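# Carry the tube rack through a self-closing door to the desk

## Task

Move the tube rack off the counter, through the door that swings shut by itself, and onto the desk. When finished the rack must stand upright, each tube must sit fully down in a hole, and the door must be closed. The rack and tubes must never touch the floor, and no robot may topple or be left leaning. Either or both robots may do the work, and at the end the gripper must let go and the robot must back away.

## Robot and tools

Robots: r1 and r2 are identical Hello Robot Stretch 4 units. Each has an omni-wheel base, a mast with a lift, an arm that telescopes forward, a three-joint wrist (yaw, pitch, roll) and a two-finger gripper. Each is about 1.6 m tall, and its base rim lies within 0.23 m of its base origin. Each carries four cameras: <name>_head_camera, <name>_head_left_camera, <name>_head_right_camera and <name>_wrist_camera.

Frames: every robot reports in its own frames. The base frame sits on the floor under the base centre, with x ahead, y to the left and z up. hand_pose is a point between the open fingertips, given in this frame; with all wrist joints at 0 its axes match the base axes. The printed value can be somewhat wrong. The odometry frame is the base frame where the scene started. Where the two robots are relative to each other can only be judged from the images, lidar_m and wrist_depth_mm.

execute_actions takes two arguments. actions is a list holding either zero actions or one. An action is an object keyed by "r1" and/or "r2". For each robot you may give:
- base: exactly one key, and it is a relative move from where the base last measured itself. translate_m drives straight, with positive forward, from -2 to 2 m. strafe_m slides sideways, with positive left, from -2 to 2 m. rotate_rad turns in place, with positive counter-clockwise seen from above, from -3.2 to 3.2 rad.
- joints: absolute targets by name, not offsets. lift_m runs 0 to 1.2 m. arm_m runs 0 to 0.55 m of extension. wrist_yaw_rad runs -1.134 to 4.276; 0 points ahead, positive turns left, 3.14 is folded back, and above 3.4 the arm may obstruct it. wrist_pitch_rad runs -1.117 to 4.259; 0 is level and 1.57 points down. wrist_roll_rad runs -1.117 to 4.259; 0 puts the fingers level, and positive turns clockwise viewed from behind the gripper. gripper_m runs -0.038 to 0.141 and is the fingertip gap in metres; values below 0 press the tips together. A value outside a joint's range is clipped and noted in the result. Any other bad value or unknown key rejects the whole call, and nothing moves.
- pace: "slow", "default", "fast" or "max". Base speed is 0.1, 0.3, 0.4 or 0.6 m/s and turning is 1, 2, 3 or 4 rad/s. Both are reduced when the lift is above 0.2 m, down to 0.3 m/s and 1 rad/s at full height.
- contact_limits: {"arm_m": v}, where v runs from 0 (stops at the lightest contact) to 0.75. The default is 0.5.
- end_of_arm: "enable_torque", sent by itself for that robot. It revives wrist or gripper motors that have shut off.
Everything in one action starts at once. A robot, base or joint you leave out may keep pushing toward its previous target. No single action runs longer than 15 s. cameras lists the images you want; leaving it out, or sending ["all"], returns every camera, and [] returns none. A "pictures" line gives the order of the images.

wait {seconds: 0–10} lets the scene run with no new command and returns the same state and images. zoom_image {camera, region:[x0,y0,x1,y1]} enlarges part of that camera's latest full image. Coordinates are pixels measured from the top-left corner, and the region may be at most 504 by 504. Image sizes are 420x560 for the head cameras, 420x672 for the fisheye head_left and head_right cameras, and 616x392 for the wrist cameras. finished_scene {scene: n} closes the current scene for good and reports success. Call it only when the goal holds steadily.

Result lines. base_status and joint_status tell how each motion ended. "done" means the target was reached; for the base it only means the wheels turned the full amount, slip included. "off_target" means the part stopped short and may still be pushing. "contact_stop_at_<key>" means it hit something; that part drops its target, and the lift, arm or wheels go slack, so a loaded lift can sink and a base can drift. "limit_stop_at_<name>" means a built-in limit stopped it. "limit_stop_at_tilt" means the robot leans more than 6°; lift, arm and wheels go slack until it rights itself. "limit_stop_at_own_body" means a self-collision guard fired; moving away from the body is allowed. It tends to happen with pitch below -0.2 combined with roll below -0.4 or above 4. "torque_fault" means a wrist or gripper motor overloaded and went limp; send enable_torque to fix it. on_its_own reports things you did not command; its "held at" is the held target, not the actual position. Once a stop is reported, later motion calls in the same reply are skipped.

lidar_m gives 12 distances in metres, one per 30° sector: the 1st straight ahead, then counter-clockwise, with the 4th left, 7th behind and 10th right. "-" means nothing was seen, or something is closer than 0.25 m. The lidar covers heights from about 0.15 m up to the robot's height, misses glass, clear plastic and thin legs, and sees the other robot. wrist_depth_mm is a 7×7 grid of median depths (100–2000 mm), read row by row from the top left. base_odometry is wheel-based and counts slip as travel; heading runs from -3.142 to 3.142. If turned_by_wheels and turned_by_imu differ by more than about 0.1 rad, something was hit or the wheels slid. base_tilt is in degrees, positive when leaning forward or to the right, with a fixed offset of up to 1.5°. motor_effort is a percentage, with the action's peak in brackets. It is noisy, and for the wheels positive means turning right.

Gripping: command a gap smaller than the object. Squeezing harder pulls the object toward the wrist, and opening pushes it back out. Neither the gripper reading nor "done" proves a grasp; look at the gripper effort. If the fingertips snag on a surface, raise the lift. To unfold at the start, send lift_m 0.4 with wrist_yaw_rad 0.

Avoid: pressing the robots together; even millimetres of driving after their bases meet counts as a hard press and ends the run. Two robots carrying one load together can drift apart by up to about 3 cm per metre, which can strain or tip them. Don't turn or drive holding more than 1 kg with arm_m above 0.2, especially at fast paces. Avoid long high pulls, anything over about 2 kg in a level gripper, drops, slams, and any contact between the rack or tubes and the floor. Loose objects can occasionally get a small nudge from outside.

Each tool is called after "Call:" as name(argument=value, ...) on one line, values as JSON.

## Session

Call:
execute_actions(actions=[])

Scene clock: 0.00 s.
r1.base_odometry: x=+0.000 y=+0.000 heading=+0.000 (m, m, rad; r1's odometry frame)
r1.turned_by_wheels: +0.000 (rad since the last result)
r1.turned_by_imu: +0.000 (rad since the last result)
r1.base_tilt: forward=+0.4 right=+0.2 (deg)
r1.lidar_m: 1.72 1.72 1.06 0.89 0.90 1.07 1.83 2.26 2.61 1.77 1.84 2.12
r1.base_status: not commanded
r1.joint_positions: lift_m=+0.145 arm_m=-0.002 wrist_yaw_rad=+3.060 wrist_pitch_rad=-0.002 wrist_roll_rad=+0.017 gripper_m=+0.057
r1.joint_status: not commanded
r1.motor_effort: lift_m=+19 arm_m=+0 wrist_yaw_rad=+0 wrist_pitch_rad=-6 wrist_roll_rad=+0 gripper_m=-2 wheel_0=+0 wheel_1=+0 wheel_2=+0 (%)
r1.hand_pose: x=-0.1119 y=+0.1107 z=+0.3239 quat_wxyz=(+0.041, +0.001, +0.008, +0.999) (m; r1's base frame)
r1.wrist_depth_mm: 142 144 - - 1537 1060 866 / - 143 - - 1537 1078 842 / - 128 225 - 1537 1078 866 / 108 141 266 - 1576 1078 866 / 139 - - - 1576 1060 854 / 1397 1430 1182 1397 214 1078 854 / 931 917 788 904 820 878 809
r2.base_odometry: x=+0.000 y=+0.000 heading=+0.000 (m, m, rad; r2's odometry frame)
r2.turned_by_wheels: +0.000 (rad since the last result)
r2.turned_by_imu: +0.000 (rad since the last result)
r2.base_tilt: forward=-0.2 right=+0.4 (deg)
r2.lidar_m: 1.94 2.44 2.15 2.15 2.10 1.05 1.05 1.23 1.87 1.87 2.33 1.79
r2.base_status: not commanded
r2.joint_positions: lift_m=+0.295 arm_m=+0.001 wrist_yaw_rad=+3.044 wrist_pitch_rad=-0.013 wrist_roll_rad=-0.009 gripper_m=+0.057
r2.joint_status: not commanded
r2.motor_effort: lift_m=+18 arm_m=-1 wrist_yaw_rad=+1 wrist_pitch_rad=-7 wrist_roll_rad=-1 gripper_m=-2 wheel_0=+0 wheel_1=+0 wheel_2=+0 (%)
r2.hand_pose: x=-0.1066 y=+0.1151 z=+0.4765 quat_wxyz=(+0.049, +0.006, -0.005, +0.999) (m; r2's base frame)
r2.wrist_depth_mm: - 143 - - 1921 1756 1661 / - 125 276 1430 1336 1756 1661 / 106 142 216 - 1808 1756 1661 / 142 161 - - 1808 1756 1708 / - - - - 1808 1756 1661 / 1397 1499 201 1661 195 1708 1661 / 1042 1008 1098 - 1182 1098 1182
pictures: r1_head_camera, r1_head_left_camera, r1_head_right_camera, r1_wrist_camera, r2_head_camera, r2_head_left_camera, r2_head_right_camera, r2_wrist_camera
Images, in order (width x height): r1_head_camera 420x560, r1_head_left_camera 420x672, r1_head_right_camera 420x672, r1_wrist_camera 616x392, r2_head_camera 420x560, r2_head_left_camera 420x672, r2_head_right_camera 420x672, r2_wrist_camera 616x392.

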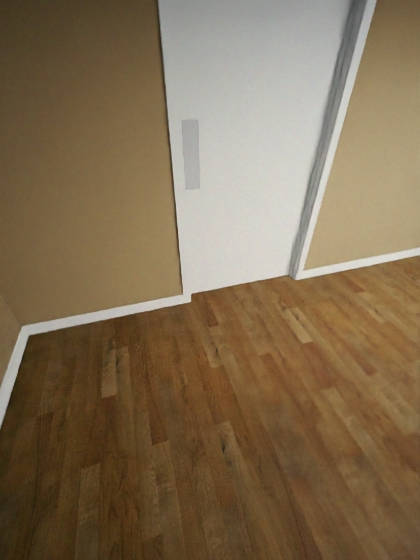

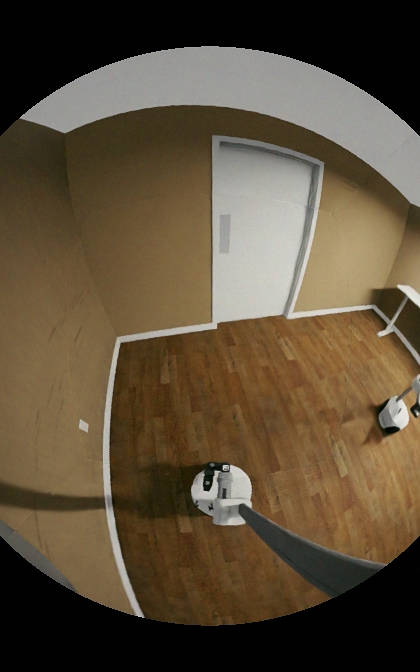

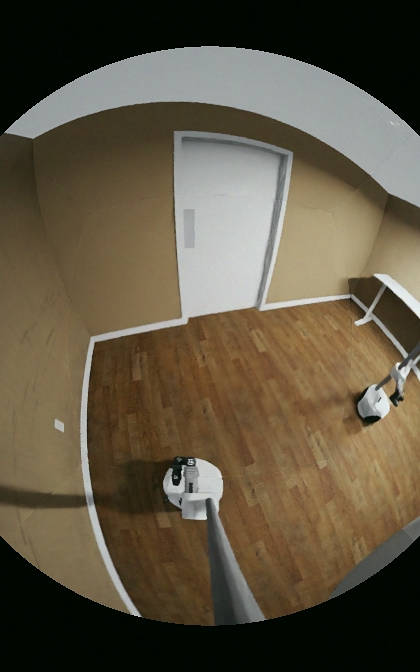

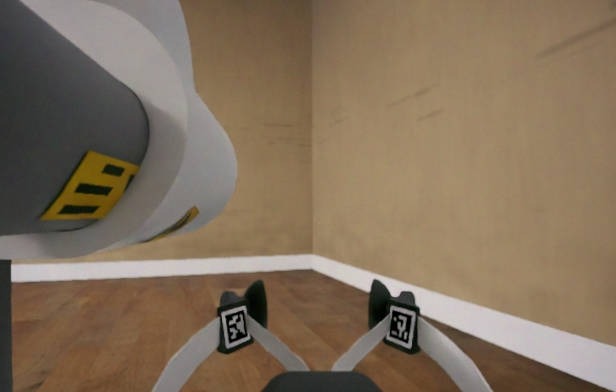

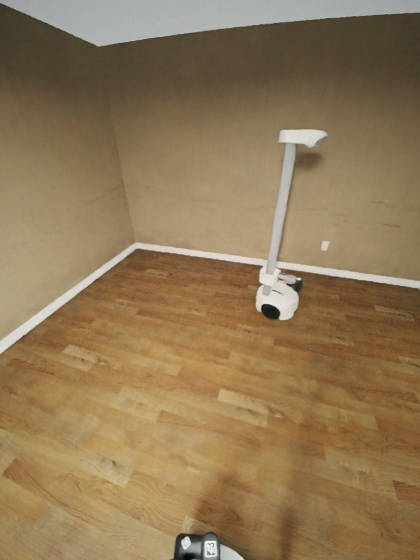

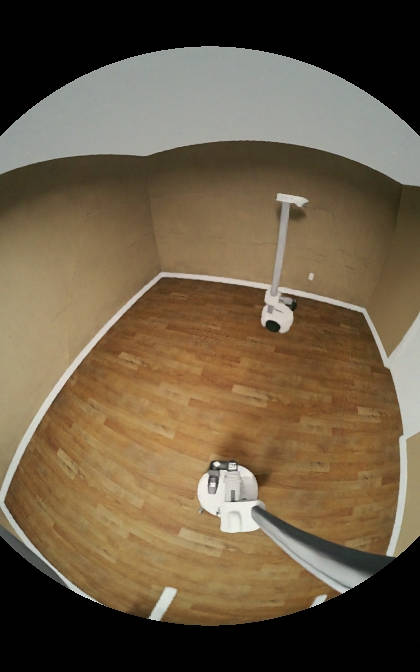

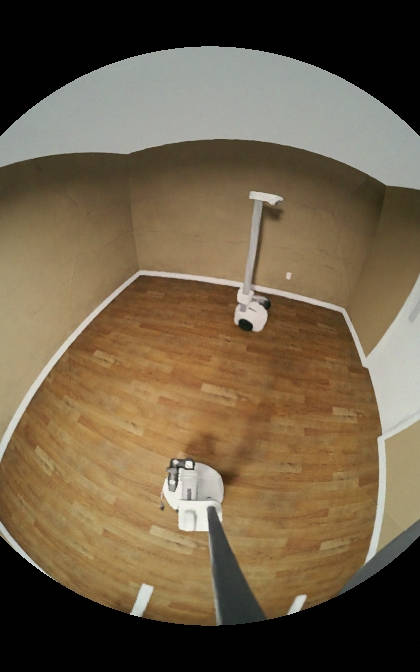

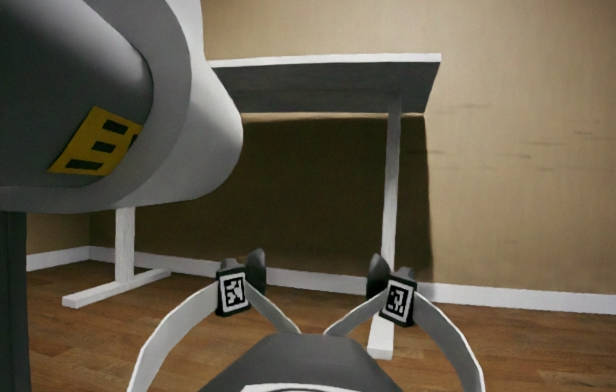

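Call:
execute_actions(actions=[{"r1": {"base": {"rotate_rad": 0.26}, "pace": "fast"}, "r2": {"base": {"rotate_rad": -1.83}, "joints": {"lift_m": 0.2}, "pace": "fast"}}], cameras=[])

Call:
execute_actions(actions=[{"r1": {"base": {"strafe_m": -0.72}, "pace": "max"}}], cameras=["r1_head_camera", "r2_head_camera"])

Scene clock: 9.07 s.
r1.base_odometry: x=+0.000 y=+0.000 heading=+0.260 (m, m, rad; r1's odometry frame)
r1.turned_by_wheels: +0.260 (rad since the last result)
r1.turned_by_imu: +0.262 (rad since the last result)
r1.base_tilt: forward=+0.4 right=+0.3 (deg)
r1.lidar_m: 1.73 1.28 0.92 0.88 0.93 1.30 2.24 2.34 3.21 1.79 2.50 1.90
r1.base_status: done
r1.joint_positions: lift_m=+0.145 arm_m=-0.002 wrist_yaw_rad=+3.060 wrist_pitch_rad=-0.002 wrist_roll_rad=+0.017 gripper_m=+0.057
r1.joint_status: not commanded
r1.motor_effort: lift_m=+19(20) arm_m=+0(0) wrist_yaw_rad=-1(0) wrist_pitch_rad=-6(7) wrist_roll_rad=+0(0) gripper_m=-2(3) wheel_0=+0(5) wheel_1=+0(6) wheel_2=+1(6) (%)
r1.hand_pose: x=-0.1119 y=+0.1107 z=+0.3239 quat_wxyz=(+0.041, +0.001, +0.008, +0.999) (m; r1's base frame)
r1.wrist_depth_mm: 142 144 - - - 1464 1025 / - 143 - - - 1464 1060 / - 128 224 - - 1464 1042 / 108 141 266 - - 1464 1060 / 139 - - - - 1464 1060 / 1397 1430 1160 1397 213 1255 1060 / 931 931 788 891 820 878 891
r2.base_odometry: x=+0.000 y=+0.000 heading=-1.830 (m, m, rad; r2's odometry frame)
r2.turned_by_wheels: -1.830 (rad since the last result)
r2.turned_by_imu: -1.813 (rad since the last result)
r2.base_tilt: forward=-0.2 right=+0.4 (deg)
r2.lidar_m: 1.86 1.99 2.80 1.81 2.90 2.20 2.14 2.29 1.90 1.05 1.09 1.57
r2.base_status: done
r2.joint_positions: lift_m=+0.200 arm_m=+0.001 wrist_yaw_rad=+3.044 wrist_pitch_rad=-0.013 wrist_roll_rad=-0.009 gripper_m=+0.057
r2.joint_status: all done
r2.motor_effort: lift_m=+16(17) arm_m=-1(1) wrist_yaw_rad=+1(0) wrist_pitch_rad=-7(7) wrist_roll_rad=-2(2) gripper_m=-3(3) wheel_0=+0(7) wheel_1=+0(9) wheel_2=-1(7) (%)
r2.hand_pose: x=-0.1066 y=+0.1151 z=+0.3820 quat_wxyz=(+0.049, +0.006, -0.005, +0.999) (m; r2's base frame)
r2.wrist_depth_mm: - 142 - - - - - / - 125 277 - - - - / 106 142 216 - - - - / 142 161 - - - - - / - - - - - - - / 1138 1229 202 1397 195 1397 1397 / 854 820 960 - 991 917 976
pictures: none
No camera images: the call's "cameras" was empty. Leave "cameras" out to get every camera's image.

Scene clock: 11.67 s.
r1.base_odometry: x=+0.185 y=-0.696 heading=+0.260 (m, m, rad; r1's odometry frame)
r1.turned_by_wheels: +0.000 (rad since the last result)
r1.turned_by_imu: +0.001 (rad since the last result)
r1.base_tilt: forward=+0.4 right=+0.3 (deg)
r1.lidar_m: 1.76 1.82 1.69 1.61 1.70 2.34 2.25 2.31 3.21 1.06 2.39 1.85
r1.base_status: done
r1.joint_positions: lift_m=+0.145 arm_m=-0.002 wrist_yaw_rad=+3.060 wrist_pitch_rad=-0.002 wrist_roll_rad=+0.017 gripper_m=+0.057
r1.joint_status: not commanded
r1.motor_effort: lift_m=+20(19) arm_m=+0(0) wrist_yaw_rad=-1(1) wrist_pitch_rad=-6(6) wrist_roll_rad=+1(0) gripper_m=-4(3) wheel_0=+0(17) wheel_1=-1(13) wheel_2=+0(1) (%)
r1.hand_pose: x=-0.1119 y=+0.1107 z=+0.3239 quat_wxyz=(+0.041, +0.001, +0.008, +0.999) (m; r1's base frame)
r1.wrist_depth_mm: 142 144 - - - - 1921 / - 143 - - - - - / - 128 224 - - - - / 108 141 266 - - - - / 139 - - - - - - / 1366 1430 1160 1430 214 1397 1336 / 931 917 778 904 842 878 904
r2.base_odometry: x=+0.000 y=+0.000 heading=-1.830 (m, m, rad; r2's odometry frame)
r2.turned_by_wheels: +0.000 (rad since the last result)
r2.turned_by_imu: -0.001 (rad since the last result)
r2.base_tilt: forward=-0.2 right=+0.4 (deg)
r2.lidar_m: 1.87 1.97 1.15 1.08 2.90 2.22 2.15 2.25 1.88 1.04 1.11 1.53
r2.base_status: not commanded
r2.joint_positions: lift_m=+0.200 arm_m=+0.001 wrist_yaw_rad=+3.044 wrist_pitch_rad=-0.013 wrist_roll_rad=-0.009 gripper_m=+0.057
r2.joint_status: not commanded
r2.motor_effort: lift_m=+16(16) arm_m=-1(1) wrist_yaw_rad=+2(2) wrist_pitch_rad=-8(7) wrist_roll_rad=-1(1) gripper_m=-3(3) wheel_0=+1(0) wheel_1=+0(1) wheel_2=-1(1) (%)
r2.hand_pose: x=-0.1066 y=+0.1151 z=+0.3820 quat_wxyz=(+0.049, +0.006, -0.005, +0.999) (m; r2's base frame)
r2.wrist_depth_mm: - 143 - - - - - / - 125 277 - - - - / 106 143 216 - - - - / 142 161 - - - - - / - - - - - - - / 1160 1229 200 1366 195 1430 1397 / 854 809 946 - 976 904 1008
pictures: r1_head_camera, r2_head_camera
Images, in order (width x height): r1_head_camera 420x560, r2_head_camera 420x560.

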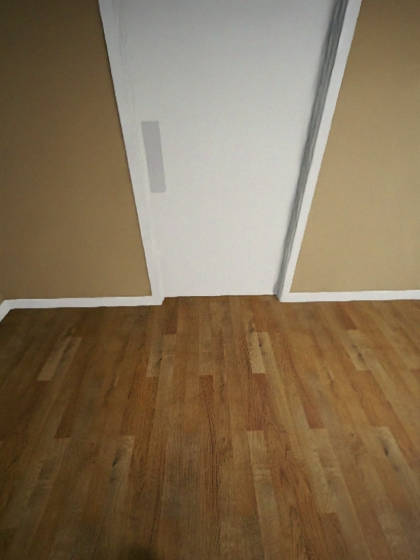

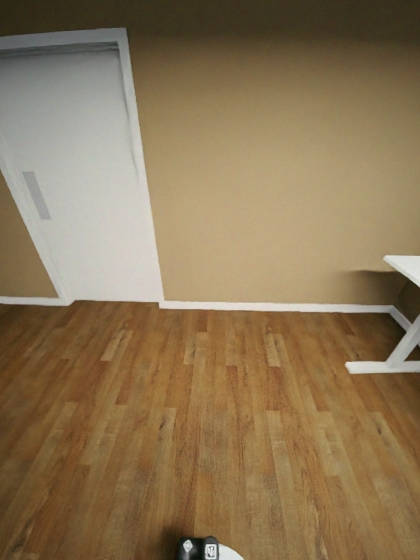

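Call:
execute_actions(actions=[{"r1": {"base": {"translate_m": 1.5}, "pace": "max"}}], cameras=[])

Call:
execute_actions(actions=[{"r1": {"base": {"translate_m": 0.25}, "pace": "slow"}, "r2": {"base": {"strafe_m": 1.2}, "pace": "fast"}}], cameras=["r1_head_left_camera", "r2_head_camera"])

Call:
execute_actions(actions=[{"r1": {"base": {"translate_m": 1.7}}}], cameras=["r1_head_left_camera", "r1_head_right_camera", "r2_head_camera"])

Scene clock: 23.53 s.
r1.base_odometry: x=+1.635 y=-0.310 heading=+0.260 (m, m, rad; r1's odometry frame)
r1.turned_by_wheels: +0.000 (rad since the last result)
r1.turned_by_imu: -0.003 (rad since the last result)
r1.base_tilt: forward=+0.4 right=+0.3 (deg)
r1.lidar_m: 0.32 0.32 0.42 1.02 1.69 2.32 3.87 1.82 2.41 1.03 0.49 0.32
r1.base_status: done
r1.joint_positions: lift_m=+0.145 arm_m=-0.002 wrist_yaw_rad=+3.060 wrist_pitch_rad=-0.002 wrist_roll_rad=+0.017 gripper_m=+0.057
r1.joint_status: not commanded
r1.motor_effort: lift_m=+20(20) arm_m=-1(0) wrist_yaw_rad=-1(1) wrist_pitch_rad=-5(6) wrist_roll_rad=+1(1) gripper_m=-3(3) wheel_0=-1(11) wheel_1=+0(7) wheel_2=+1(14) (%)
r1.hand_pose: x=-0.1119 y=+0.1107 z=+0.3239 quat_wxyz=(+0.041, +0.001, +0.008, +0.999) (m; r1's base frame)
r1.wrist_depth_mm: 142 145 - - - - 1983 / - 143 - - - - - / - 128 224 - - - - / 108 142 267 - - - - / 139 - - - - - - / 1397 1430 1160 1430 215 1397 1366 / 931 946 788 891 842 866 904
r2.base_odometry: x=+0.000 y=+0.000 heading=-1.830 (m, m, rad; r2's odometry frame)
r2.turned_by_wheels: +0.000 (rad since the last result)
r2.turned_by_imu: -0.003 (rad since the last result)
r2.base_tilt: forward=-0.2 right=+0.4 (deg)
r2.lidar_m: 1.87 1.86 2.83 2.92 2.90 2.22 2.15 2.29 1.91 1.05 1.12 1.54
r2.base_status: not commanded
r2.joint_positions: lift_m=+0.200 arm_m=+0.001 wrist_yaw_rad=+3.044 wrist_pitch_rad=-0.013 wrist_roll_rad=-0.009 gripper_m=+0.057
r2.joint_status: not commanded
r2.motor_effort: lift_m=+16(16) arm_m=-1(1) wrist_yaw_rad=+0(0) wrist_pitch_rad=-7(7) wrist_roll_rad=-1(2) gripper_m=-2(3) wheel_0=+0(0) wheel_1=+0(1) wheel_2=-1(1) (%)
r2.hand_pose: x=-0.1066 y=+0.1151 z=+0.3820 quat_wxyz=(+0.049, +0.006, -0.005, +0.999) (m; r2's base frame)
r2.wrist_depth_mm: - 143 - - - - - / - 125 276 - - - - / 106 142 216 - - - - / 142 161 - - - - - / - - - - - - - / 1160 1255 202 1366 196 1366 1397 / 842 809 931 - 991 917 976
pictures: none
No camera images: the call's "cameras" was empty. Leave "cameras" out to get every camera's image.

Scene clock: 27.77 s.
r1.base_odometry: x=+1.876 y=-0.246 heading=+0.260 (m, m, rad; r1's odometry frame)
r1.turned_by_wheels: +0.000 (rad since the last result)
r1.turned_by_imu: -0.001 (rad since the last result)
r1.base_tilt: forward=+0.4 right=+0.3 (deg)
r1.lidar_m: 0.25 0.25 0.36 0.32 1.70 2.36 1.70 4.15 2.41 0.47 0.25 0.25
r1.base_status: done
r1.joint_positions: lift_m=+0.145 arm_m=-0.002 wrist_yaw_rad=+3.060 wrist_pitch_rad=-0.002 wrist_roll_rad=+0.017 gripper_m=+0.057
r1.joint_status: not commanded
r1.motor_effort: lift_m=+19(20) arm_m=+0(0) wrist_yaw_rad=+0(1) wrist_pitch_rad=-7(6) wrist_roll_rad=+0(0) gripper_m=-3(2) wheel_0=+6(18) wheel_1=+5(11) wheel_2=-13(18) (%)
r1.hand_pose: x=-0.1119 y=+0.1107 z=+0.3239 quat_wxyz=(+0.041, +0.001, +0.008, +0.999) (m; r1's base frame)
r1.wrist_depth_mm: 143 144 - - - - 1863 / - 143 - - - - - / - 128 225 - - - - / 108 141 267 - - - - / 139 - - - - - - / 1397 1430 1138 1464 214 1397 1366 / 931 931 788 904 831 878 917
r2.base_odometry: x=+1.160 y=-0.308 heading=-1.830 (m, m, rad; r2's odometry frame)
r2.turned_by_wheels: +0.000 (rad since the last result)
r2.turned_by_imu: +0.003 (rad since the last result)
r2.base_tilt: forward=-0.2 right=+0.4 (deg)
r2.lidar_m: 1.73 2.05 1.77 1.70 1.81 2.12 2.07 2.22 3.12 2.23 2.38 2.01
r2.base_status: done
r2.joint_positions: lift_m=+0.200 arm_m=+0.001 wrist_yaw_rad=+3.044 wrist_pitch_rad=-0.013 wrist_roll_rad=-0.009 gripper_m=+0.057
r2.joint_status: not commanded
r2.motor_effort: lift_m=+16(16) arm_m=-1(1) wrist_yaw_rad=+1(1) wrist_pitch_rad=-8(8) wrist_roll_rad=-1(0) gripper_m=-3(2) wheel_0=+0(11) wheel_1=+0(12) wheel_2=+0(0) (%)
r2.hand_pose: x=-0.1066 y=+0.1151 z=+0.3820 quat_wxyz=(+0.049, +0.006, -0.005, +0.999) (m; r2's base frame)
r2.wrist_depth_mm: - 143 - - - - - / - 125 276 - - - - / 107 142 216 - - - - / 142 161 - - - - - / - - - - - - - / 1160 1255 201 1366 195 1397 1397 / 866 831 931 - 976 917 991
pictures: r1_head_left_camera, r2_head_camera
Images, in order (width x height): r1_head_left_camera 420x672, r2_head_camera 420x560.

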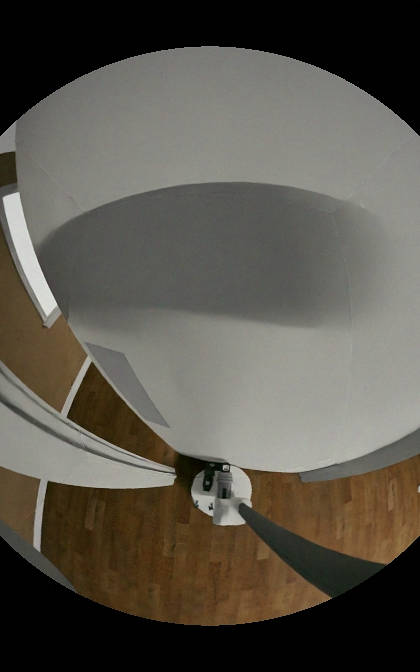

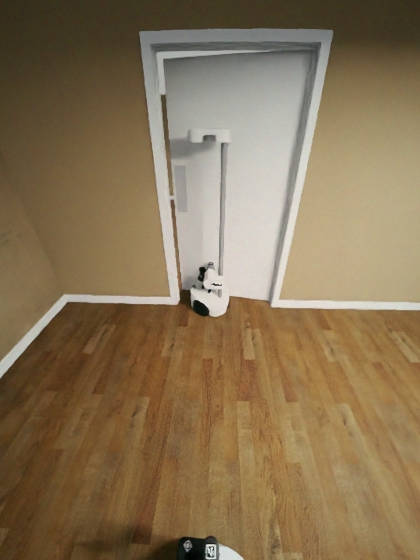

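Scene clock: 34.90 s.
r1.base_odometry: x=+3.519 y=+0.191 heading=+0.260 (m, m, rad; r1's odometry frame)
r1.turned_by_wheels: +0.000 (rad since the last result)
r1.turned_by_imu: -0.007 (rad since the last result)
r1.base_tilt: forward=+0.5 right=+0.3 (deg)
r1.lidar_m: 3.04 2.31 1.69 1.60 1.68 1.65 1.07 1.45 2.17 2.45 2.54 3.18
r1.base_status: done
r1.joint_positions: lift_m=+0.145 arm_m=-0.002 wrist_yaw_rad=+3.060 wrist_pitch_rad=-0.002 wrist_roll_rad=+0.017 gripper_m=+0.057
r1.joint_status: not commanded
r1.motor_effort: lift_m=+19(19) arm_m=-1(0) wrist_yaw_rad=+0(1) wrist_pitch_rad=-6(7) wrist_roll_rad=+0(0) gripper_m=-5(5) wheel_0=+0(12) wheel_1=+0(10) wheel_2=+0(23) (%)
r1.hand_pose: x=-0.1119 y=+0.1107 z=+0.3239 quat_wxyz=(+0.041, +0.001, +0.008, +0.999) (m; r1's base frame)
r1.wrist_depth_mm: 142 144 1397 1281 1661 1661 1756 / - 143 1336 1255 1708 1708 1756 / - 128 224 1281 1708 1756 1756 / 108 141 267 1255 1661 1661 1708 / 139 1430 1336 1229 1661 1661 1756 / 1397 1430 1160 1229 215 1366 1397 / 931 931 798 891 820 878 891
r2.base_odometry: x=+1.160 y=-0.308 heading=-1.830 (m, m, rad; r2's odometry frame)
r2.turned_by_wheels: +0.000 (rad since the last result)
r2.turned_by_imu: -0.003 (rad since the last result)
r2.base_tilt: forward=-0.2 right=+0.5 (deg)
r2.lidar_m: 1.98 2.06 1.77 1.69 1.82 2.14 2.07 2.21 3.11 2.26 2.36 2.02
r2.base_status: not commanded
r2.joint_positions: lift_m=+0.200 arm_m=+0.001 wrist_yaw_rad=+3.044 wrist_pitch_rad=-0.013 wrist_roll_rad=-0.009 gripper_m=+0.057
r2.joint_status: not commanded
r2.motor_effort: lift_m=+16(16) arm_m=-1(1) wrist_yaw_rad=+0(0) wrist_pitch_rad=-7(7) wrist_roll_rad=-1(1) gripper_m=-3(3) wheel_0=+0(0) wheel_1=+0(1) wheel_2=+1(1) (%)
r2.hand_pose: x=-0.1066 y=+0.1151 z=+0.3820 quat_wxyz=(+0.049, +0.006, -0.005, +0.999) (m; r2's base frame)
r2.wrist_depth_mm: - 142 - - - - - / - 125 276 - - - - / 106 143 216 - - - - / 142 160 - - - - - / - - - - - - - / 1160 1229 202 1336 195 1397 1397 / 854 831 946 - 991 904 960
pictures: r1_head_left_camera, r1_head_right_camera, r2_head_camera
Images, in order (width x height): r1_head_left_camera 420x672, r1_head_right_camera 420x672, r2_head_camera 420x560.

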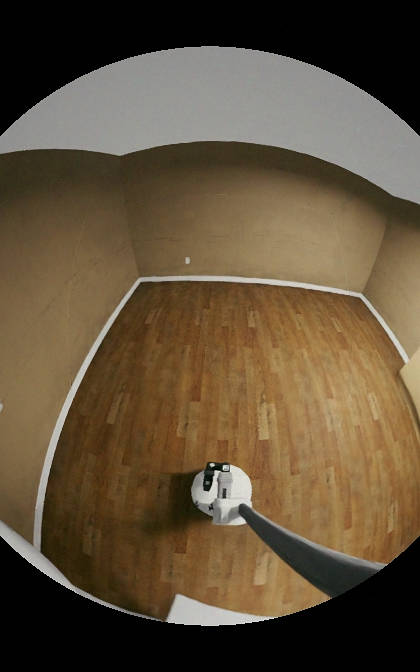

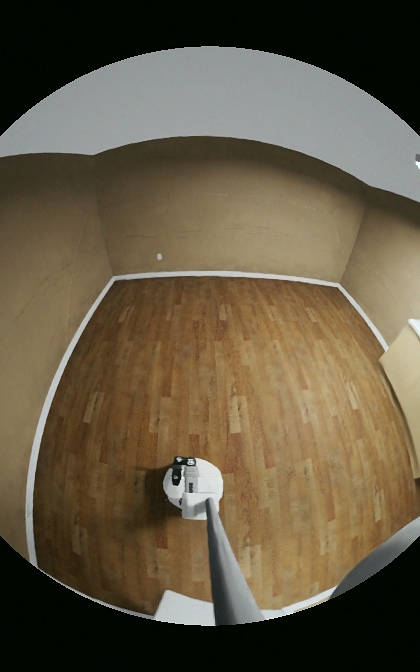

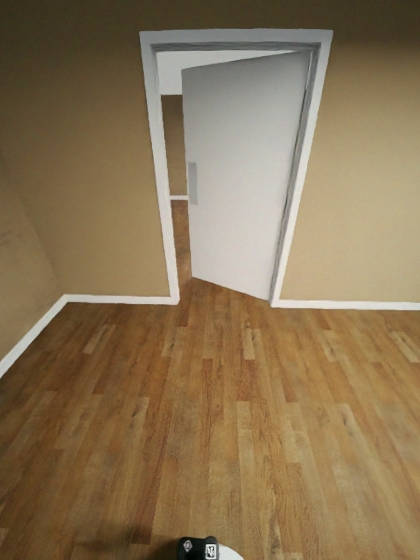

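Call:
execute_actions(actions=[{"r1": {"base": {"rotate_rad": -1.55}, "joints": {"lift_m": 0.5, "wrist_yaw_rad": 0, "gripper_m": 0.14}, "pace": "fast"}, "r2": {"base": {"rotate_rad": -0.07}}}], cameras=[])

Call:
execute_actions(actions=[{"r1": {"base": {"translate_m": 1.2}, "joints": {"lift_m": 0.95}, "pace": "max"}, "r2": {"base": {"translate_m": 1.0}, "pace": "fast"}}], cameras=["r1_head_camera", "r1_wrist_camera", "r2_head_camera"])

Scene clock: 44.93 s.
r1.base_odometry: x=+3.519 y=+0.191 heading=-1.290 (m, m, rad; r1's odometry frame)
r1.turned_by_wheels: -1.550 (rad since the last result)
r1.turned_by_imu: -1.573 (rad since the last result)
r1.base_tilt: forward=+0.5 right=+0.3 (deg)
r1.lidar_m: 2.45 2.56 3.18 3.05 2.30 1.68 1.63 1.66 1.57 1.53 1.60 2.23
r1.base_status: done
r1.joint_positions: lift_m=+0.500 arm_m=-0.002 wrist_yaw_rad=+0.000 wrist_pitch_rad=-0.002 wrist_roll_rad=+0.017 gripper_m=+0.140
r1.joint_status: all done
r1.motor_effort: lift_m=+22(25) arm_m=+0(0) wrist_yaw_rad=-3(8) wrist_pitch_rad=-7(6) wrist_roll_rad=+0(0) gripper_m=+0(4) wheel_0=+0(13) wheel_1=-1(8) wheel_2=+0(7) (%)
r1.hand_pose: x=+0.4570 y=-0.0873 z=+0.6785 quat_wxyz=(+1.000, +0.008, -0.001, +0.000) (m; r1's base frame)
r1.wrist_depth_mm: - - - - - - - / - - - - - - - / - - - - - - - / - - - - - - - / - - - - - - - / - - - - - 216 - / 1756 1618 1618 157 1537 1661 1661
r2.base_odometry: x=+1.160 y=-0.308 heading=-1.900 (m, m, rad; r2's odometry frame)
r2.turned_by_wheels: -0.070 (rad since the last result)
r2.turned_by_imu: -0.072 (rad since the last result)
r2.base_tilt: forward=-0.2 right=+0.4 (deg)
r2.lidar_m: 1.98 1.99 1.78 1.70 1.78 2.17 2.08 2.16 2.91 2.26 2.33 1.99
r2.base_status: done
r2.joint_positions: lift_m=+0.200 arm_m=+0.001 wrist_yaw_rad=+3.044 wrist_pitch_rad=-0.013 wrist_roll_rad=-0.009 gripper_m=+0.057
r2.joint_status: not commanded
r2.motor_effort: lift_m=+16(16) arm_m=-1(1) wrist_yaw_rad=-1(1) wrist_pitch_rad=-7(7) wrist_roll_rad=+0(0) gripper_m=-2(3) wheel_0=+0(2) wheel_1=+0(6) wheel_2=+1(3) (%)
r2.hand_pose: x=-0.1066 y=+0.1151 z=+0.3820 quat_wxyz=(+0.049, +0.006, -0.005, +0.999) (m; r2's base frame)
r2.wrist_depth_mm: - 143 - - - - - / - 125 277 - - - - / 106 142 216 - - - - / 143 161 - - - - - / - - - - - - - / 1160 1205 201 1336 195 1366 1397 / 842 820 946 - 991 917 976
pictures: none
No camera images: the call's "cameras" was empty. Leave "cameras" out to get every camera's image.

Scene clock: 48.87 s.
r1.base_odometry: x=+3.851 y=-0.962 heading=-1.291 (m, m, rad; r1's odometry frame)
r1.turned_by_wheels: +0.000 (rad since the last result)
r1.turned_by_imu: -0.002 (rad since the last result)
r1.base_tilt: forward=+0.4 right=+0.3 (deg)
r1.lidar_m: 1.25 1.31 2.77 3.04 3.16 2.95 2.84 2.12 1.60 1.54 1.64 1.31
r1.base_status: done
r1.joint_positions: lift_m=+0.950 arm_m=-0.002 wrist_yaw_rad=+0.000 wrist_pitch_rad=-0.002 wrist_roll_rad=+0.017 gripper_m=+0.140
r1.joint_status: all done
r1.motor_effort: lift_m=+21(24) arm_m=+0(0) wrist_yaw_rad=-1(2) wrist_pitch_rad=-6(8) wrist_roll_rad=+0(1) gripper_m=+1(1) wheel_0=+0(8) wheel_1=-2(7) wheel_2=+1(11) (%)
r1.hand_pose: x=+0.4569 y=-0.0874 z=+1.1286 quat_wxyz=(+1.000, +0.008, -0.001, +0.000) (m; r1's base frame)
r1.wrist_depth_mm: 1756 1661 1661 1708 1661 1661 1618 / 1708 1661 1708 1708 1661 1618 1661 / 1708 1708 1661 1708 1661 1661 1661 / 1661 1708 1661 1661 1618 1661 1618 / 1708 1708 1661 1661 1618 1618 1618 / 1042 1008 1025 1042 1008 216 1042 / 1008 1042 1025 157 1042 1025 1025
r2.base_odometry: x=+0.837 y=-1.254 heading=-1.900 (m, m, rad; r2's odometry frame)
r2.turned_by_wheels: +0.000 (rad since the last result)
r2.turned_by_imu: -0.003 (rad since the last result)
r2.base_tilt: forward=-0.2 right=+0.4 (deg)
r2.lidar_m: 1.01 1.05 1.30 1.72 1.79 2.42 3.12 3.16 2.34 2.21 1.35 1.07
r2.base_status: done
r2.joint_positions: lift_m=+0.200 arm_m=+0.001 wrist_yaw_rad=+3.044 wrist_pitch_rad=-0.013 wrist_roll_rad=-0.009 gripper_m=+0.057
r2.joint_status: not commanded
r2.motor_effort: lift_m=+16(16) arm_m=-1(1) wrist_yaw_rad=+0(0) wrist_pitch_rad=-8(8) wrist_roll_rad=-1(1) gripper_m=-3(3) wheel_0=-1(6) wheel_1=-1(6) wheel_2=-1(11) (%)
r2.hand_pose: x=-0.1066 y=+0.1151 z=+0.3820 quat_wxyz=(+0.049, +0.006, -0.005, +0.999) (m; r2's base frame)
r2.wrist_depth_mm: - 142 - - - - - / - 125 276 - - - - / 106 142 217 - - - - / 142 160 - - - - - / - - - - - - - / 1160 1229 201 1366 194 1366 1397 / 866 831 946 - 976 931 991
pictures: r1_head_camera, r1_wrist_camera, r2_head_camera
Images, in order (width x height): r1_head_camera 420x560, r1_wrist_camera 616x392, r2_head_camera 420x560.

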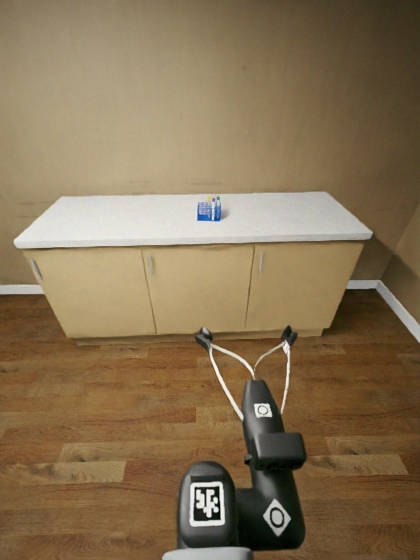

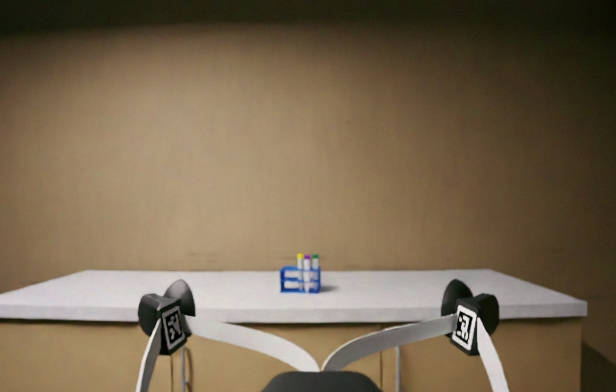

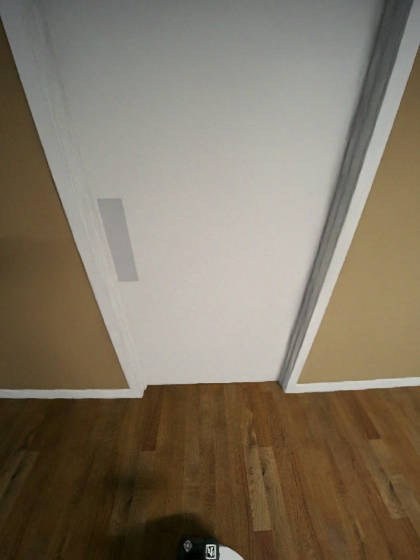

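Call:
execute_actions(actions=[{"r1": {"base": {"translate_m": 0.75}, "joints": {"wrist_pitch_rad": 0.3}, "pace": "fast"}, "r2": {"base": {"strafe_m": 0.08}}}], cameras=["r1_head_camera", "r1_wrist_camera"])

Call:
zoom_image(camera="r1_head_camera", region=[130, 200, 330, 400])

Scene clock: 57.97 s.
r1.base_odometry: x=+4.059 y=-1.683 heading=-1.291 (m, m, rad; r1's odometry frame)
r1.turned_by_wheels: +0.000 (rad since the last result)
r1.turned_by_imu: -0.003 (rad since the last result)
r1.base_tilt: forward=+0.5 right=+0.4 (deg)
r1.lidar_m: 0.48 0.50 0.72 3.04 3.19 3.74 3.66 2.22 1.62 1.55 0.74 0.54
r1.base_status: done
r1.joint_positions: lift_m=+0.950 arm_m=-0.002 wrist_yaw_rad=+0.000 wrist_pitch_rad=+0.302 wrist_roll_rad=+0.017 gripper_m=+0.140
r1.joint_status: all done
r1.motor_effort: lift_m=+21(21) arm_m=+0(0) wrist_yaw_rad=-1(1) wrist_pitch_rad=-5(4) wrist_roll_rad=+0(1) gripper_m=-1(0) wheel_0=+1(3) wheel_1=-1(5) wheel_2=+0(9) (%)
r1.hand_pose: x=+0.4439 y=-0.0874 z=+1.0423 quat_wxyz=(+0.989, +0.008, +0.151, -0.001) (m; r1's base frame)
r1.wrist_depth_mm: 866 854 854 831 842 842 842 / 904 891 891 878 878 878 866 / 917 917 917 917 904 917 891 / 946 946 931 946 931 931 917 / 615 609 574 521 603 603 591 / 445 424 430 452 449 216 439 / 366 355 349 157 340 349 353
r2.base_odometry: x=+0.913 y=-1.280 heading=-1.900 (m, m, rad; r2's odometry frame)
r2.turned_by_wheels: +0.000 (rad since the last result)
r2.turned_by_imu: -0.002 (rad since the last result)
r2.base_tilt: forward=-0.3 right=+0.5 (deg)
r2.lidar_m: 1.00 1.01 1.29 1.64 1.70 2.32 3.11 3.19 2.44 2.30 1.37 1.06
r2.base_status: done
r2.joint_positions: lift_m=+0.200 arm_m=+0.001 wrist_yaw_rad=+3.044 wrist_pitch_rad=-0.013 wrist_roll_rad=-0.009 gripper_m=+0.057
r2.joint_status: not commanded
r2.motor_effort: lift_m=+16(16) arm_m=-1(1) wrist_yaw_rad=-1(1) wrist_pitch_rad=-8(7) wrist_roll_rad=-1(3) gripper_m=-3(3) wheel_0=-1(7) wheel_1=-1(8) wheel_2=-1(0) (%)
r2.hand_pose: x=-0.1066 y=+0.1151 z=+0.3820 quat_wxyz=(+0.049, +0.006, -0.005, +0.999) (m; r2's base frame)
r2.wrist_depth_mm: - 143 - - - - - / - 125 277 - - - - / 107 143 217 - - - - / 142 160 - - - - - / - - - - - - - / 1160 1255 201 1336 195 1397 1397 / 866 809 931 - 991 904 976
pictures: r1_head_camera, r1_wrist_camera
Images, in order (width x height): r1_head_camera 420x560, r1_wrist_camera 616x392.

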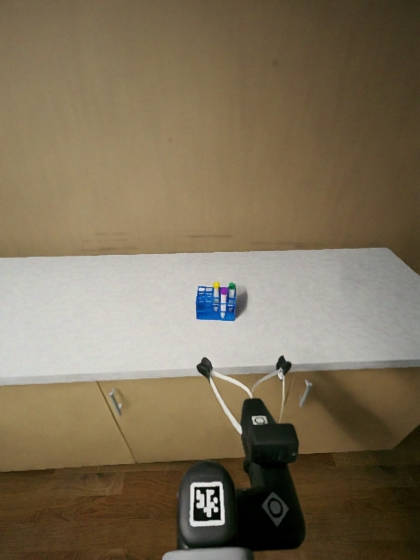

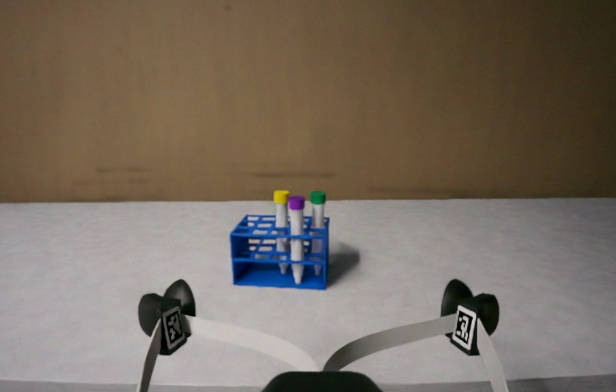

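Region (130, 200, 330, 400) of r1_head_camera's 420x560 image, scaled by 2.520, with more detail than that image has.

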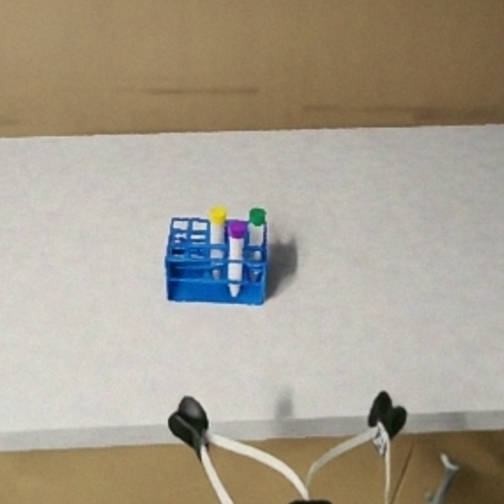

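Call:
execute_actions(actions=[{"r1": {"base": {"rotate_rad": -0.08}, "joints": {"lift_m": 0.865}}, "r2": {"base": {"translate_m": 0.72}}}], cameras=[])

Call:
execute_actions(actions=[{"r1": {"base": {"strafe_m": 0.105}, "joints": {"arm_m": 0.15}, "contact_limits": {"arm_m": 0.2}}}], cameras=["r1_wrist_camera", "r2_head_left_camera"])

Scene clock: 72.57 s.
r1.base_odometry: x=+4.059 y=-1.683 heading=-1.371 (m, m, rad; r1's odometry frame)
r1.turned_by_wheels: -0.080 (rad since the last result)
r1.turned_by_imu: -0.084 (rad since the last result)
r1.base_tilt: forward=+0.4 right=+0.3 (deg)
r1.lidar_m: 0.48 0.51 0.69 3.04 3.09 3.83 3.60 2.42 1.66 1.57 0.81 0.56
r1.base_status: done
r1.joint_positions: lift_m=+0.865 arm_m=-0.002 wrist_yaw_rad=+0.000 wrist_pitch_rad=+0.302 wrist_roll_rad=+0.017 gripper_m=+0.140
r1.joint_status: all done
r1.motor_effort: lift_m=+17(21) arm_m=+0(1) wrist_yaw_rad=-2(2) wrist_pitch_rad=-6(6) wrist_roll_rad=+1(1) gripper_m=-3(0) wheel_0=+1(6) wheel_1=-1(4) wheel_2=-1(6) (%)
r1.hand_pose: x=+0.4439 y=-0.0874 z=+0.9576 quat_wxyz=(+0.989, +0.008, +0.151, -0.001) (m; r1's base frame)
r1.wrist_depth_mm: 831 831 842 854 866 878 878 / 854 878 878 891 904 917 917 / 891 891 891 931 931 946 960 / 640 640 496 564 627 621 615 / 410 407 410 410 404 399 399 / 306 304 317 322 329 216 342 / 336 342 353 156 368 377 389
r2.base_odometry: x=+0.680 y=-1.961 heading=-1.900 (m, m, rad; r2's odometry frame)
r2.turned_by_wheels: +0.000 (rad since the last result)
r2.turned_by_imu: -0.003 (rad since the last result)
r2.base_tilt: forward=-0.2 right=+0.4 (deg)
r2.lidar_m: 0.29 0.29 0.43 0.79 1.72 2.34 3.90 3.92 2.41 0.94 0.40 0.29
r2.base_status: done
r2.joint_positions: lift_m=+0.200 arm_m=+0.001 wrist_yaw_rad=+3.044 wrist_pitch_rad=-0.013 wrist_roll_rad=-0.009 gripper_m=+0.057
r2.joint_status: not commanded
r2.motor_effort: lift_m=+16(16) arm_m=-1(1) wrist_yaw_rad=-1(0) wrist_pitch_rad=-7(7) wrist_roll_rad=-1(1) gripper_m=-4(2) wheel_0=+1(5) wheel_1=+0(0) wheel_2=+2(9) (%)
r2.hand_pose: x=-0.1066 y=+0.1151 z=+0.3820 quat_wxyz=(+0.049, +0.006, -0.005, +0.999) (m; r2's base frame)
r2.wrist_depth_mm: - 143 - - - - - / - 125 278 - - - - / 106 142 216 - - - - / 142 161 - - - - - / - - - - - - - / 1160 1205 202 1336 195 1336 1430 / 842 831 931 - 991 904 991
pictures: none
No camera images: the call's "cameras" was empty. Leave "cameras" out to get every camera's image.

Scene clock: 74.10 s.
r1.base_odometry: x=+4.162 y=-1.662 heading=-1.371 (m, m, rad; r1's odometry frame)
r1.turned_by_wheels: +0.000 (rad since the last result)
r1.turned_by_imu: -0.001 (rad since the last result)
r1.base_tilt: forward=+0.5 right=+0.3 (deg)
r1.lidar_m: 0.49 0.50 0.67 2.94 3.02 3.84 3.62 2.59 1.79 1.66 0.79 0.54
r1.base_status: done
r1.joint_positions: lift_m=+0.865 arm_m=+0.149 wrist_yaw_rad=+0.000 wrist_pitch_rad=+0.302 wrist_roll_rad=+0.017 gripper_m=+0.140
r1.joint_status: all done
r1.motor_effort: lift_m=+17(17) arm_m=+6(5) wrist_yaw_rad=-1(1) wrist_pitch_rad=-5(6) wrist_roll_rad=+2(1) gripper_m=+2(1) wheel_0=+1(5) wheel_1=-3(9) wheel_2=-1(0) (%)
r1.contact_limits: arm_m 0.2
r1.hand_pose: x=+0.5952 y=-0.0874 z=+0.9576 quat_wxyz=(+0.989, +0.008, +0.151, -0.001) (m; r1's base frame)
r1.wrist_depth_mm: 691 699 707 715 715 732 741 / 715 723 723 732 759 759 768 / 741 750 768 759 778 798 798 / 634 634 621 343 554 609 609 / 407 407 392 357 370 397 397 / 296 282 285 300 297 216 291 / 243 235 231 157 225 232 239
r2.base_odometry: x=+0.680 y=-1.961 heading=-1.900 (m, m, rad; r2's odometry frame)
r2.turned_by_wheels: +0.000 (rad since the last result)
r2.turned_by_imu: -0.001 (rad since the last result)
r2.base_tilt: forward=-0.2 right=+0.4 (deg)
r2.lidar_m: 0.29 0.31 0.42 0.82 1.71 2.35 3.90 3.96 2.38 0.94 0.43 0.31
r2.base_status: not commanded
r2.joint_positions: lift_m=+0.200 arm_m=+0.001 wrist_yaw_rad=+3.044 wrist_pitch_rad=-0.013 wrist_roll_rad=-0.009 gripper_m=+0.057
r2.joint_status: not commanded
r2.motor_effort: lift_m=+16(16) arm_m=-1(1) wrist_yaw_rad=-1(1) wrist_pitch_rad=-7(7) wrist_roll_rad=-2(1) gripper_m=-4(4) wheel_0=+1(1) wheel_1=+0(0) wheel_2=+2(2) (%)
r2.hand_pose: x=-0.1066 y=+0.1151 z=+0.3820 quat_wxyz=(+0.049, +0.006, -0.005, +0.999) (m; r2's base frame)
r2.wrist_depth_mm: - 143 - - - - - / - 125 277 - - - - / 107 142 216 - - - - / 142 161 - - - - - / - - - - - - - / 1182 1205 201 1336 195 1397 1397 / 854 831 946 - 991 917 976
pictures: r1_wrist_camera, r2_head_left_camera
Images, in order (width x height): r1_wrist_camera 616x392, r2_head_left_camera 420x672.

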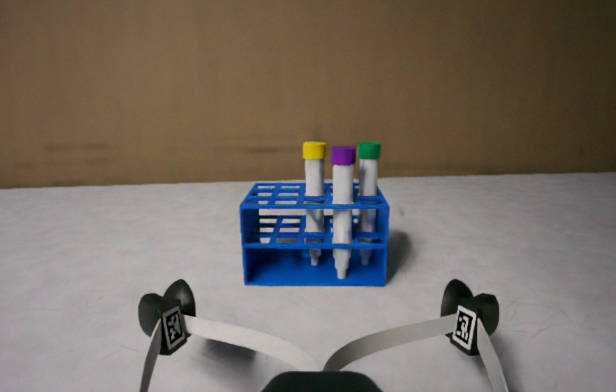

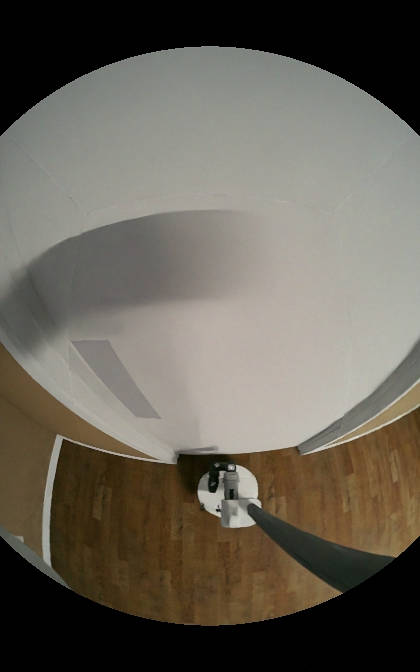

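Call:
execute_actions(actions=[{"r1": {"joints": {"arm_m": 0.225, "lift_m": 0.86}, "contact_limits": {"arm_m": 0.2}}, "r2": {"base": {"translate_m": 0.25}, "pace": "slow"}}], cameras=["r1_wrist_camera"])

Scene clock: 82.67 s.
r1.base_odometry: x=+4.162 y=-1.662 heading=-1.371 (m, m, rad; r1's odometry frame)
r1.turned_by_wheels: +0.000 (rad since the last result)
r1.turned_by_imu: -0.002 (rad since the last result)
r1.base_tilt: forward=+0.4 right=+0.3 (deg)
r1.lidar_m: 0.51 0.49 0.66 2.94 3.02 3.85 3.60 2.38 1.79 1.64 0.80 0.55
r1.base_status: not commanded
r1.joint_positions: lift_m=+0.860 arm_m=+0.224 wrist_yaw_rad=+0.000 wrist_pitch_rad=+0.302 wrist_roll_rad=+0.017 gripper_m=+0.140
r1.joint_status: all done
r1.motor_effort: lift_m=+16(16) arm_m=+6(7) wrist_yaw_rad=-1(1) wrist_pitch_rad=-5(6) wrist_roll_rad=+0(1) gripper_m=+1(1) wheel_0=+2(2) wheel_1=-3(3) wheel_2=-1(1) (%)
r1.contact_limits: arm_m 0.2
r1.hand_pose: x=+0.6702 y=-0.0874 z=+0.9526 quat_wxyz=(+0.989, +0.008, +0.151, -0.001) (m; r1's base frame)
r1.wrist_depth_mm: 621 634 634 654 654 668 668 / 647 647 654 676 683 683 699 / 668 668 683 699 699 723 723 / 615 609 597 270 488 591 591 / 392 394 317 276 274 384 379 / 287 273 272 270 270 216 283 / 235 228 224 157 218 224 228
r2.base_odometry: x=+0.599 y=-2.197 heading=-1.900 (m, m, rad; r2's odometry frame)
r2.turned_by_wheels: +0.000 (rad since the last result)
r2.turned_by_imu: +0.000 (rad since the last result)
r2.base_tilt: forward=-0.2 right=+0.4 (deg)
r2.lidar_m: 0.25 0.25 0.40 0.37 1.73 2.32 4.18 4.19 2.39 0.45 0.25 0.25
r2.base_status: done
r2.joint_positions: lift_m=+0.200 arm_m=+0.001 wrist_yaw_rad=+3.044 wrist_pitch_rad=-0.013 wrist_roll_rad=-0.009 gripper_m=+0.057
r2.joint_status: not commanded
r2.motor_effort: lift_m=+17(17) arm_m=-1(1) wrist_yaw_rad=+0(1) wrist_pitch_rad=-7(8) wrist_roll_rad=-1(2) gripper_m=-4(4) wheel_0=+6(16) wheel_1=+6(16) wheel_2=-13(18) (%)
r2.hand_pose: x=-0.1066 y=+0.1151 z=+0.3820 quat_wxyz=(+0.049, +0.006, -0.005, +0.999) (m; r2's base frame)
r2.wrist_depth_mm: - 143 - - - - - / - 125 277 - - - - / 106 142 216 - - - - / 142 161 - - - - - / - - - - - - - / 1182 1255 201 1366 196 1397 1397 / 854 831 931 - 991 931 976
pictures: r1_wrist_camera
Images, in order (width x height): r1_wrist_camera 616x392.

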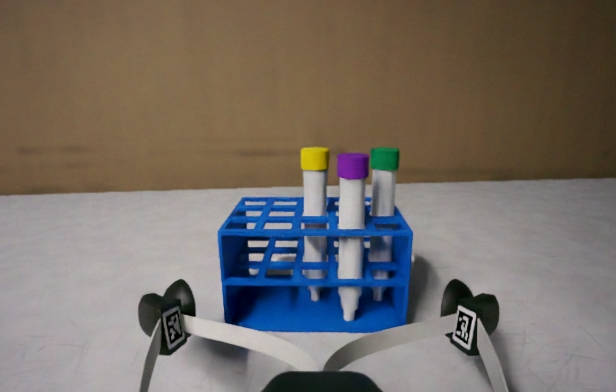

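Call:
execute_actions(actions=[{"r1": {"base": {"strafe_m": 0.003}, "joints": {"arm_m": 0.30}, "contact_limits": {"arm_m": 0.2}, "pace": "slow"}, "r2": {"base": {"translate_m": 0.7}}}], cameras=["r1_wrist_camera", "r2_head_left_camera"])

Call:
execute_actions(actions=[{"r1": {"joints": {"gripper_m": 0.07}}}], cameras=["r1_wrist_camera"])

Scene clock: 92.70 s.
r1.base_odometry: x=+4.165 y=-1.662 heading=-1.371 (m, m, rad; r1's odometry frame)
r1.turned_by_wheels: +0.000 (rad since the last result)
r1.turned_by_imu: -0.003 (rad since the last result)
r1.base_tilt: forward=+0.5 right=+0.2 (deg)
r1.lidar_m: 0.49 0.50 0.66 2.94 3.01 3.82 3.61 1.85 1.79 1.65 0.81 0.56
r1.base_status: done
r1.joint_positions: lift_m=+0.860 arm_m=+0.299 wrist_yaw_rad=+0.000 wrist_pitch_rad=+0.302 wrist_roll_rad=+0.017 gripper_m=+0.140
r1.joint_status: all done
r1.motor_effort: lift_m=+16(16) arm_m=+7(7) wrist_yaw_rad=-1(1) wrist_pitch_rad=-5(5) wrist_roll_rad=+0(1) gripper_m=+0(1) wheel_0=-1(2) wheel_1=+0(3) wheel_2=+0(1) (%)
r1.contact_limits: arm_m 0.2
r1.hand_pose: x=+0.7452 y=-0.0874 z=+0.9526 quat_wxyz=(+0.989, +0.008, +0.151, -0.001) (m; r1's base frame)
r1.wrist_depth_mm: 559 564 569 580 585 597 591 / 574 585 591 609 609 627 621 / 597 603 621 627 634 634 661 / 615 621 634 496 202 585 591 / 389 392 264 213 190 384 382 / 286 273 213 231 198 211 281 / 235 228 215 157 206 223 227
r2.base_odometry: x=+0.373 y=-2.860 heading=-1.900 (m, m, rad; r2's odometry frame)
r2.turned_by_wheels: +0.000 (rad since the last result)
r2.turned_by_imu: -0.006 (rad since the last result)
r2.base_tilt: forward=-0.2 right=+0.4 (deg)
r2.lidar_m: 4.01 2.44 1.73 1.65 0.89 0.72 - 0.81 0.30 0.25 - 0.25
r2.base_status: done
r2.joint_positions: lift_m=+0.200 arm_m=+0.001 wrist_yaw_rad=+3.044 wrist_pitch_rad=-0.013 wrist_roll_rad=-0.009 gripper_m=+0.057
r2.joint_status: not commanded
r2.motor_effort: lift_m=+17(17) arm_m=-1(1) wrist_yaw_rad=+1(0) wrist_pitch_rad=-7(7) wrist_roll_rad=-1(1) gripper_m=-3(4) wheel_0=+5(14) wheel_1=-5(12) wheel_2=-4(23) (%)
r2.hand_pose: x=-0.1066 y=+0.1151 z=+0.3820 quat_wxyz=(+0.049, +0.006, -0.005, +0.999) (m; r2's base frame)
r2.wrist_depth_mm: - 142 - - - 741 732 / - 125 276 - - 741 759 / 106 142 216 - - 741 750 / 142 161 - - - 741 750 / - - - - - 741 759 / 1138 1229 201 1366 195 750 768 / 854 831 946 - 917 750 759
pictures: r1_wrist_camera, r2_head_left_camera
Images, in order (width x height): r1_wrist_camera 616x392, r2_head_left_camera 420x672.

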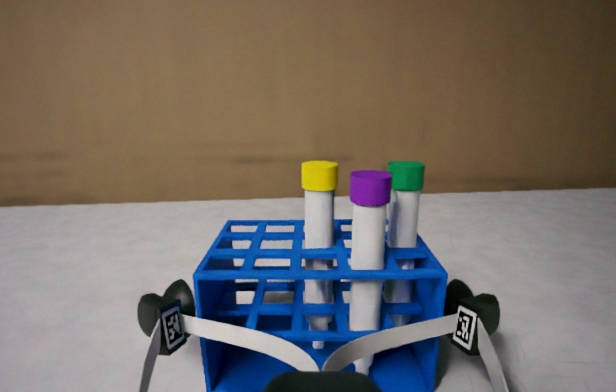

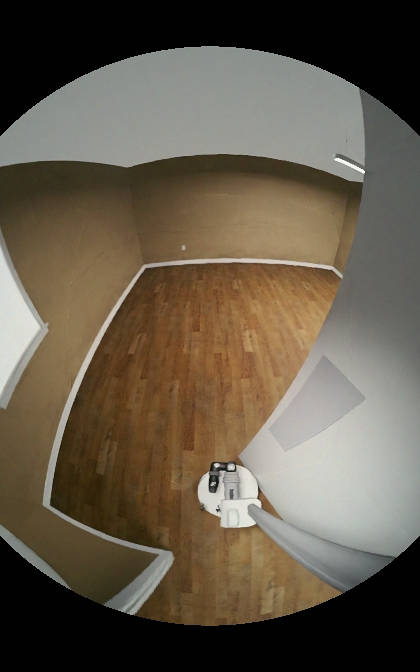

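Scene clock: 94.43 s.
r1.base_odometry: x=+4.165 y=-1.662 heading=-1.371 (m, m, rad; r1's odometry frame)
r1.turned_by_wheels: +0.000 (rad since the last result)
r1.turned_by_imu: -0.001 (rad since the last result)
r1.base_tilt: forward=+0.4 right=+0.3 (deg)
r1.lidar_m: 0.49 0.50 0.66 2.93 3.02 3.83 3.62 1.87 1.78 1.67 0.77 0.53
r1.base_status: not commanded
r1.joint_positions: lift_m=+0.860 arm_m=+0.299 wrist_yaw_rad=+0.000 wrist_pitch_rad=+0.303 wrist_roll_rad=+0.017 gripper_m=+0.071
r1.joint_status: all done
r1.motor_effort: lift_m=+16(16) arm_m=+6(6) wrist_yaw_rad=-2(0) wrist_pitch_rad=-9(9) wrist_roll_rad=+1(0) gripper_m=-26(25) wheel_0=-1(1) wheel_1=+0(0) wheel_2=-1(0) (%)
r1.hand_pose: x=+0.7451 y=-0.0874 z=+0.9523 quat_wxyz=(+0.988, +0.008, +0.151, -0.001) (m; r1's base frame)
r1.wrist_depth_mm: 554 564 569 574 585 597 603 / 574 585 591 597 609 615 627 / 603 609 621 627 634 640 647 / 615 627 634 539 190 585 580 / 389 389 229 200 177 382 377 / 286 287 203 208 194 202 279 / 234 178 180 208 179 181 225
r2.base_odometry: x=+0.373 y=-2.860 heading=-1.900 (m, m, rad; r2's odometry frame)
r2.turned_by_wheels: +0.000 (rad since the last result)
r2.turned_by_imu: -0.001 (rad since the last result)
r2.base_tilt: forward=-0.2 right=+0.4 (deg)
r2.lidar_m: 4.03 2.43 1.73 1.66 0.89 0.72 - 0.80 0.30 0.25 - 0.25
r2.base_status: not commanded
r2.joint_positions: lift_m=+0.200 arm_m=+0.001 wrist_yaw_rad=+3.044 wrist_pitch_rad=-0.013 wrist_roll_rad=-0.009 gripper_m=+0.057
r2.joint_status: not commanded
r2.motor_effort: lift_m=+16(17) arm_m=-1(1) wrist_yaw_rad=+1(0) wrist_pitch_rad=-7(7) wrist_roll_rad=-2(0) gripper_m=-3(3) wheel_0=+5(5) wheel_1=-4(4) wheel_2=-5(5) (%)
r2.hand_pose: x=-0.1066 y=+0.1151 z=+0.3820 quat_wxyz=(+0.049, +0.006, -0.005, +0.999) (m; r2's base frame)
r2.wrist_depth_mm: - 142 - - - 741 741 / - 125 276 - - 741 750 / 106 142 217 - - 741 759 / 142 160 - - - 741 759 / - - - - - 741 768 / 1182 1229 201 1366 195 759 768 / 854 820 946 - 931 741 768
pictures: r1_wrist_camera
Images, in order (width x height): r1_wrist_camera 616x392.

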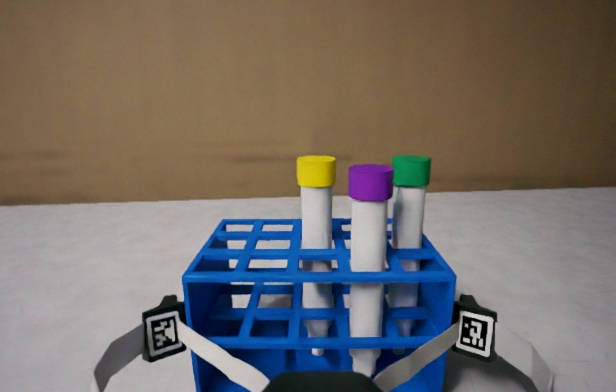

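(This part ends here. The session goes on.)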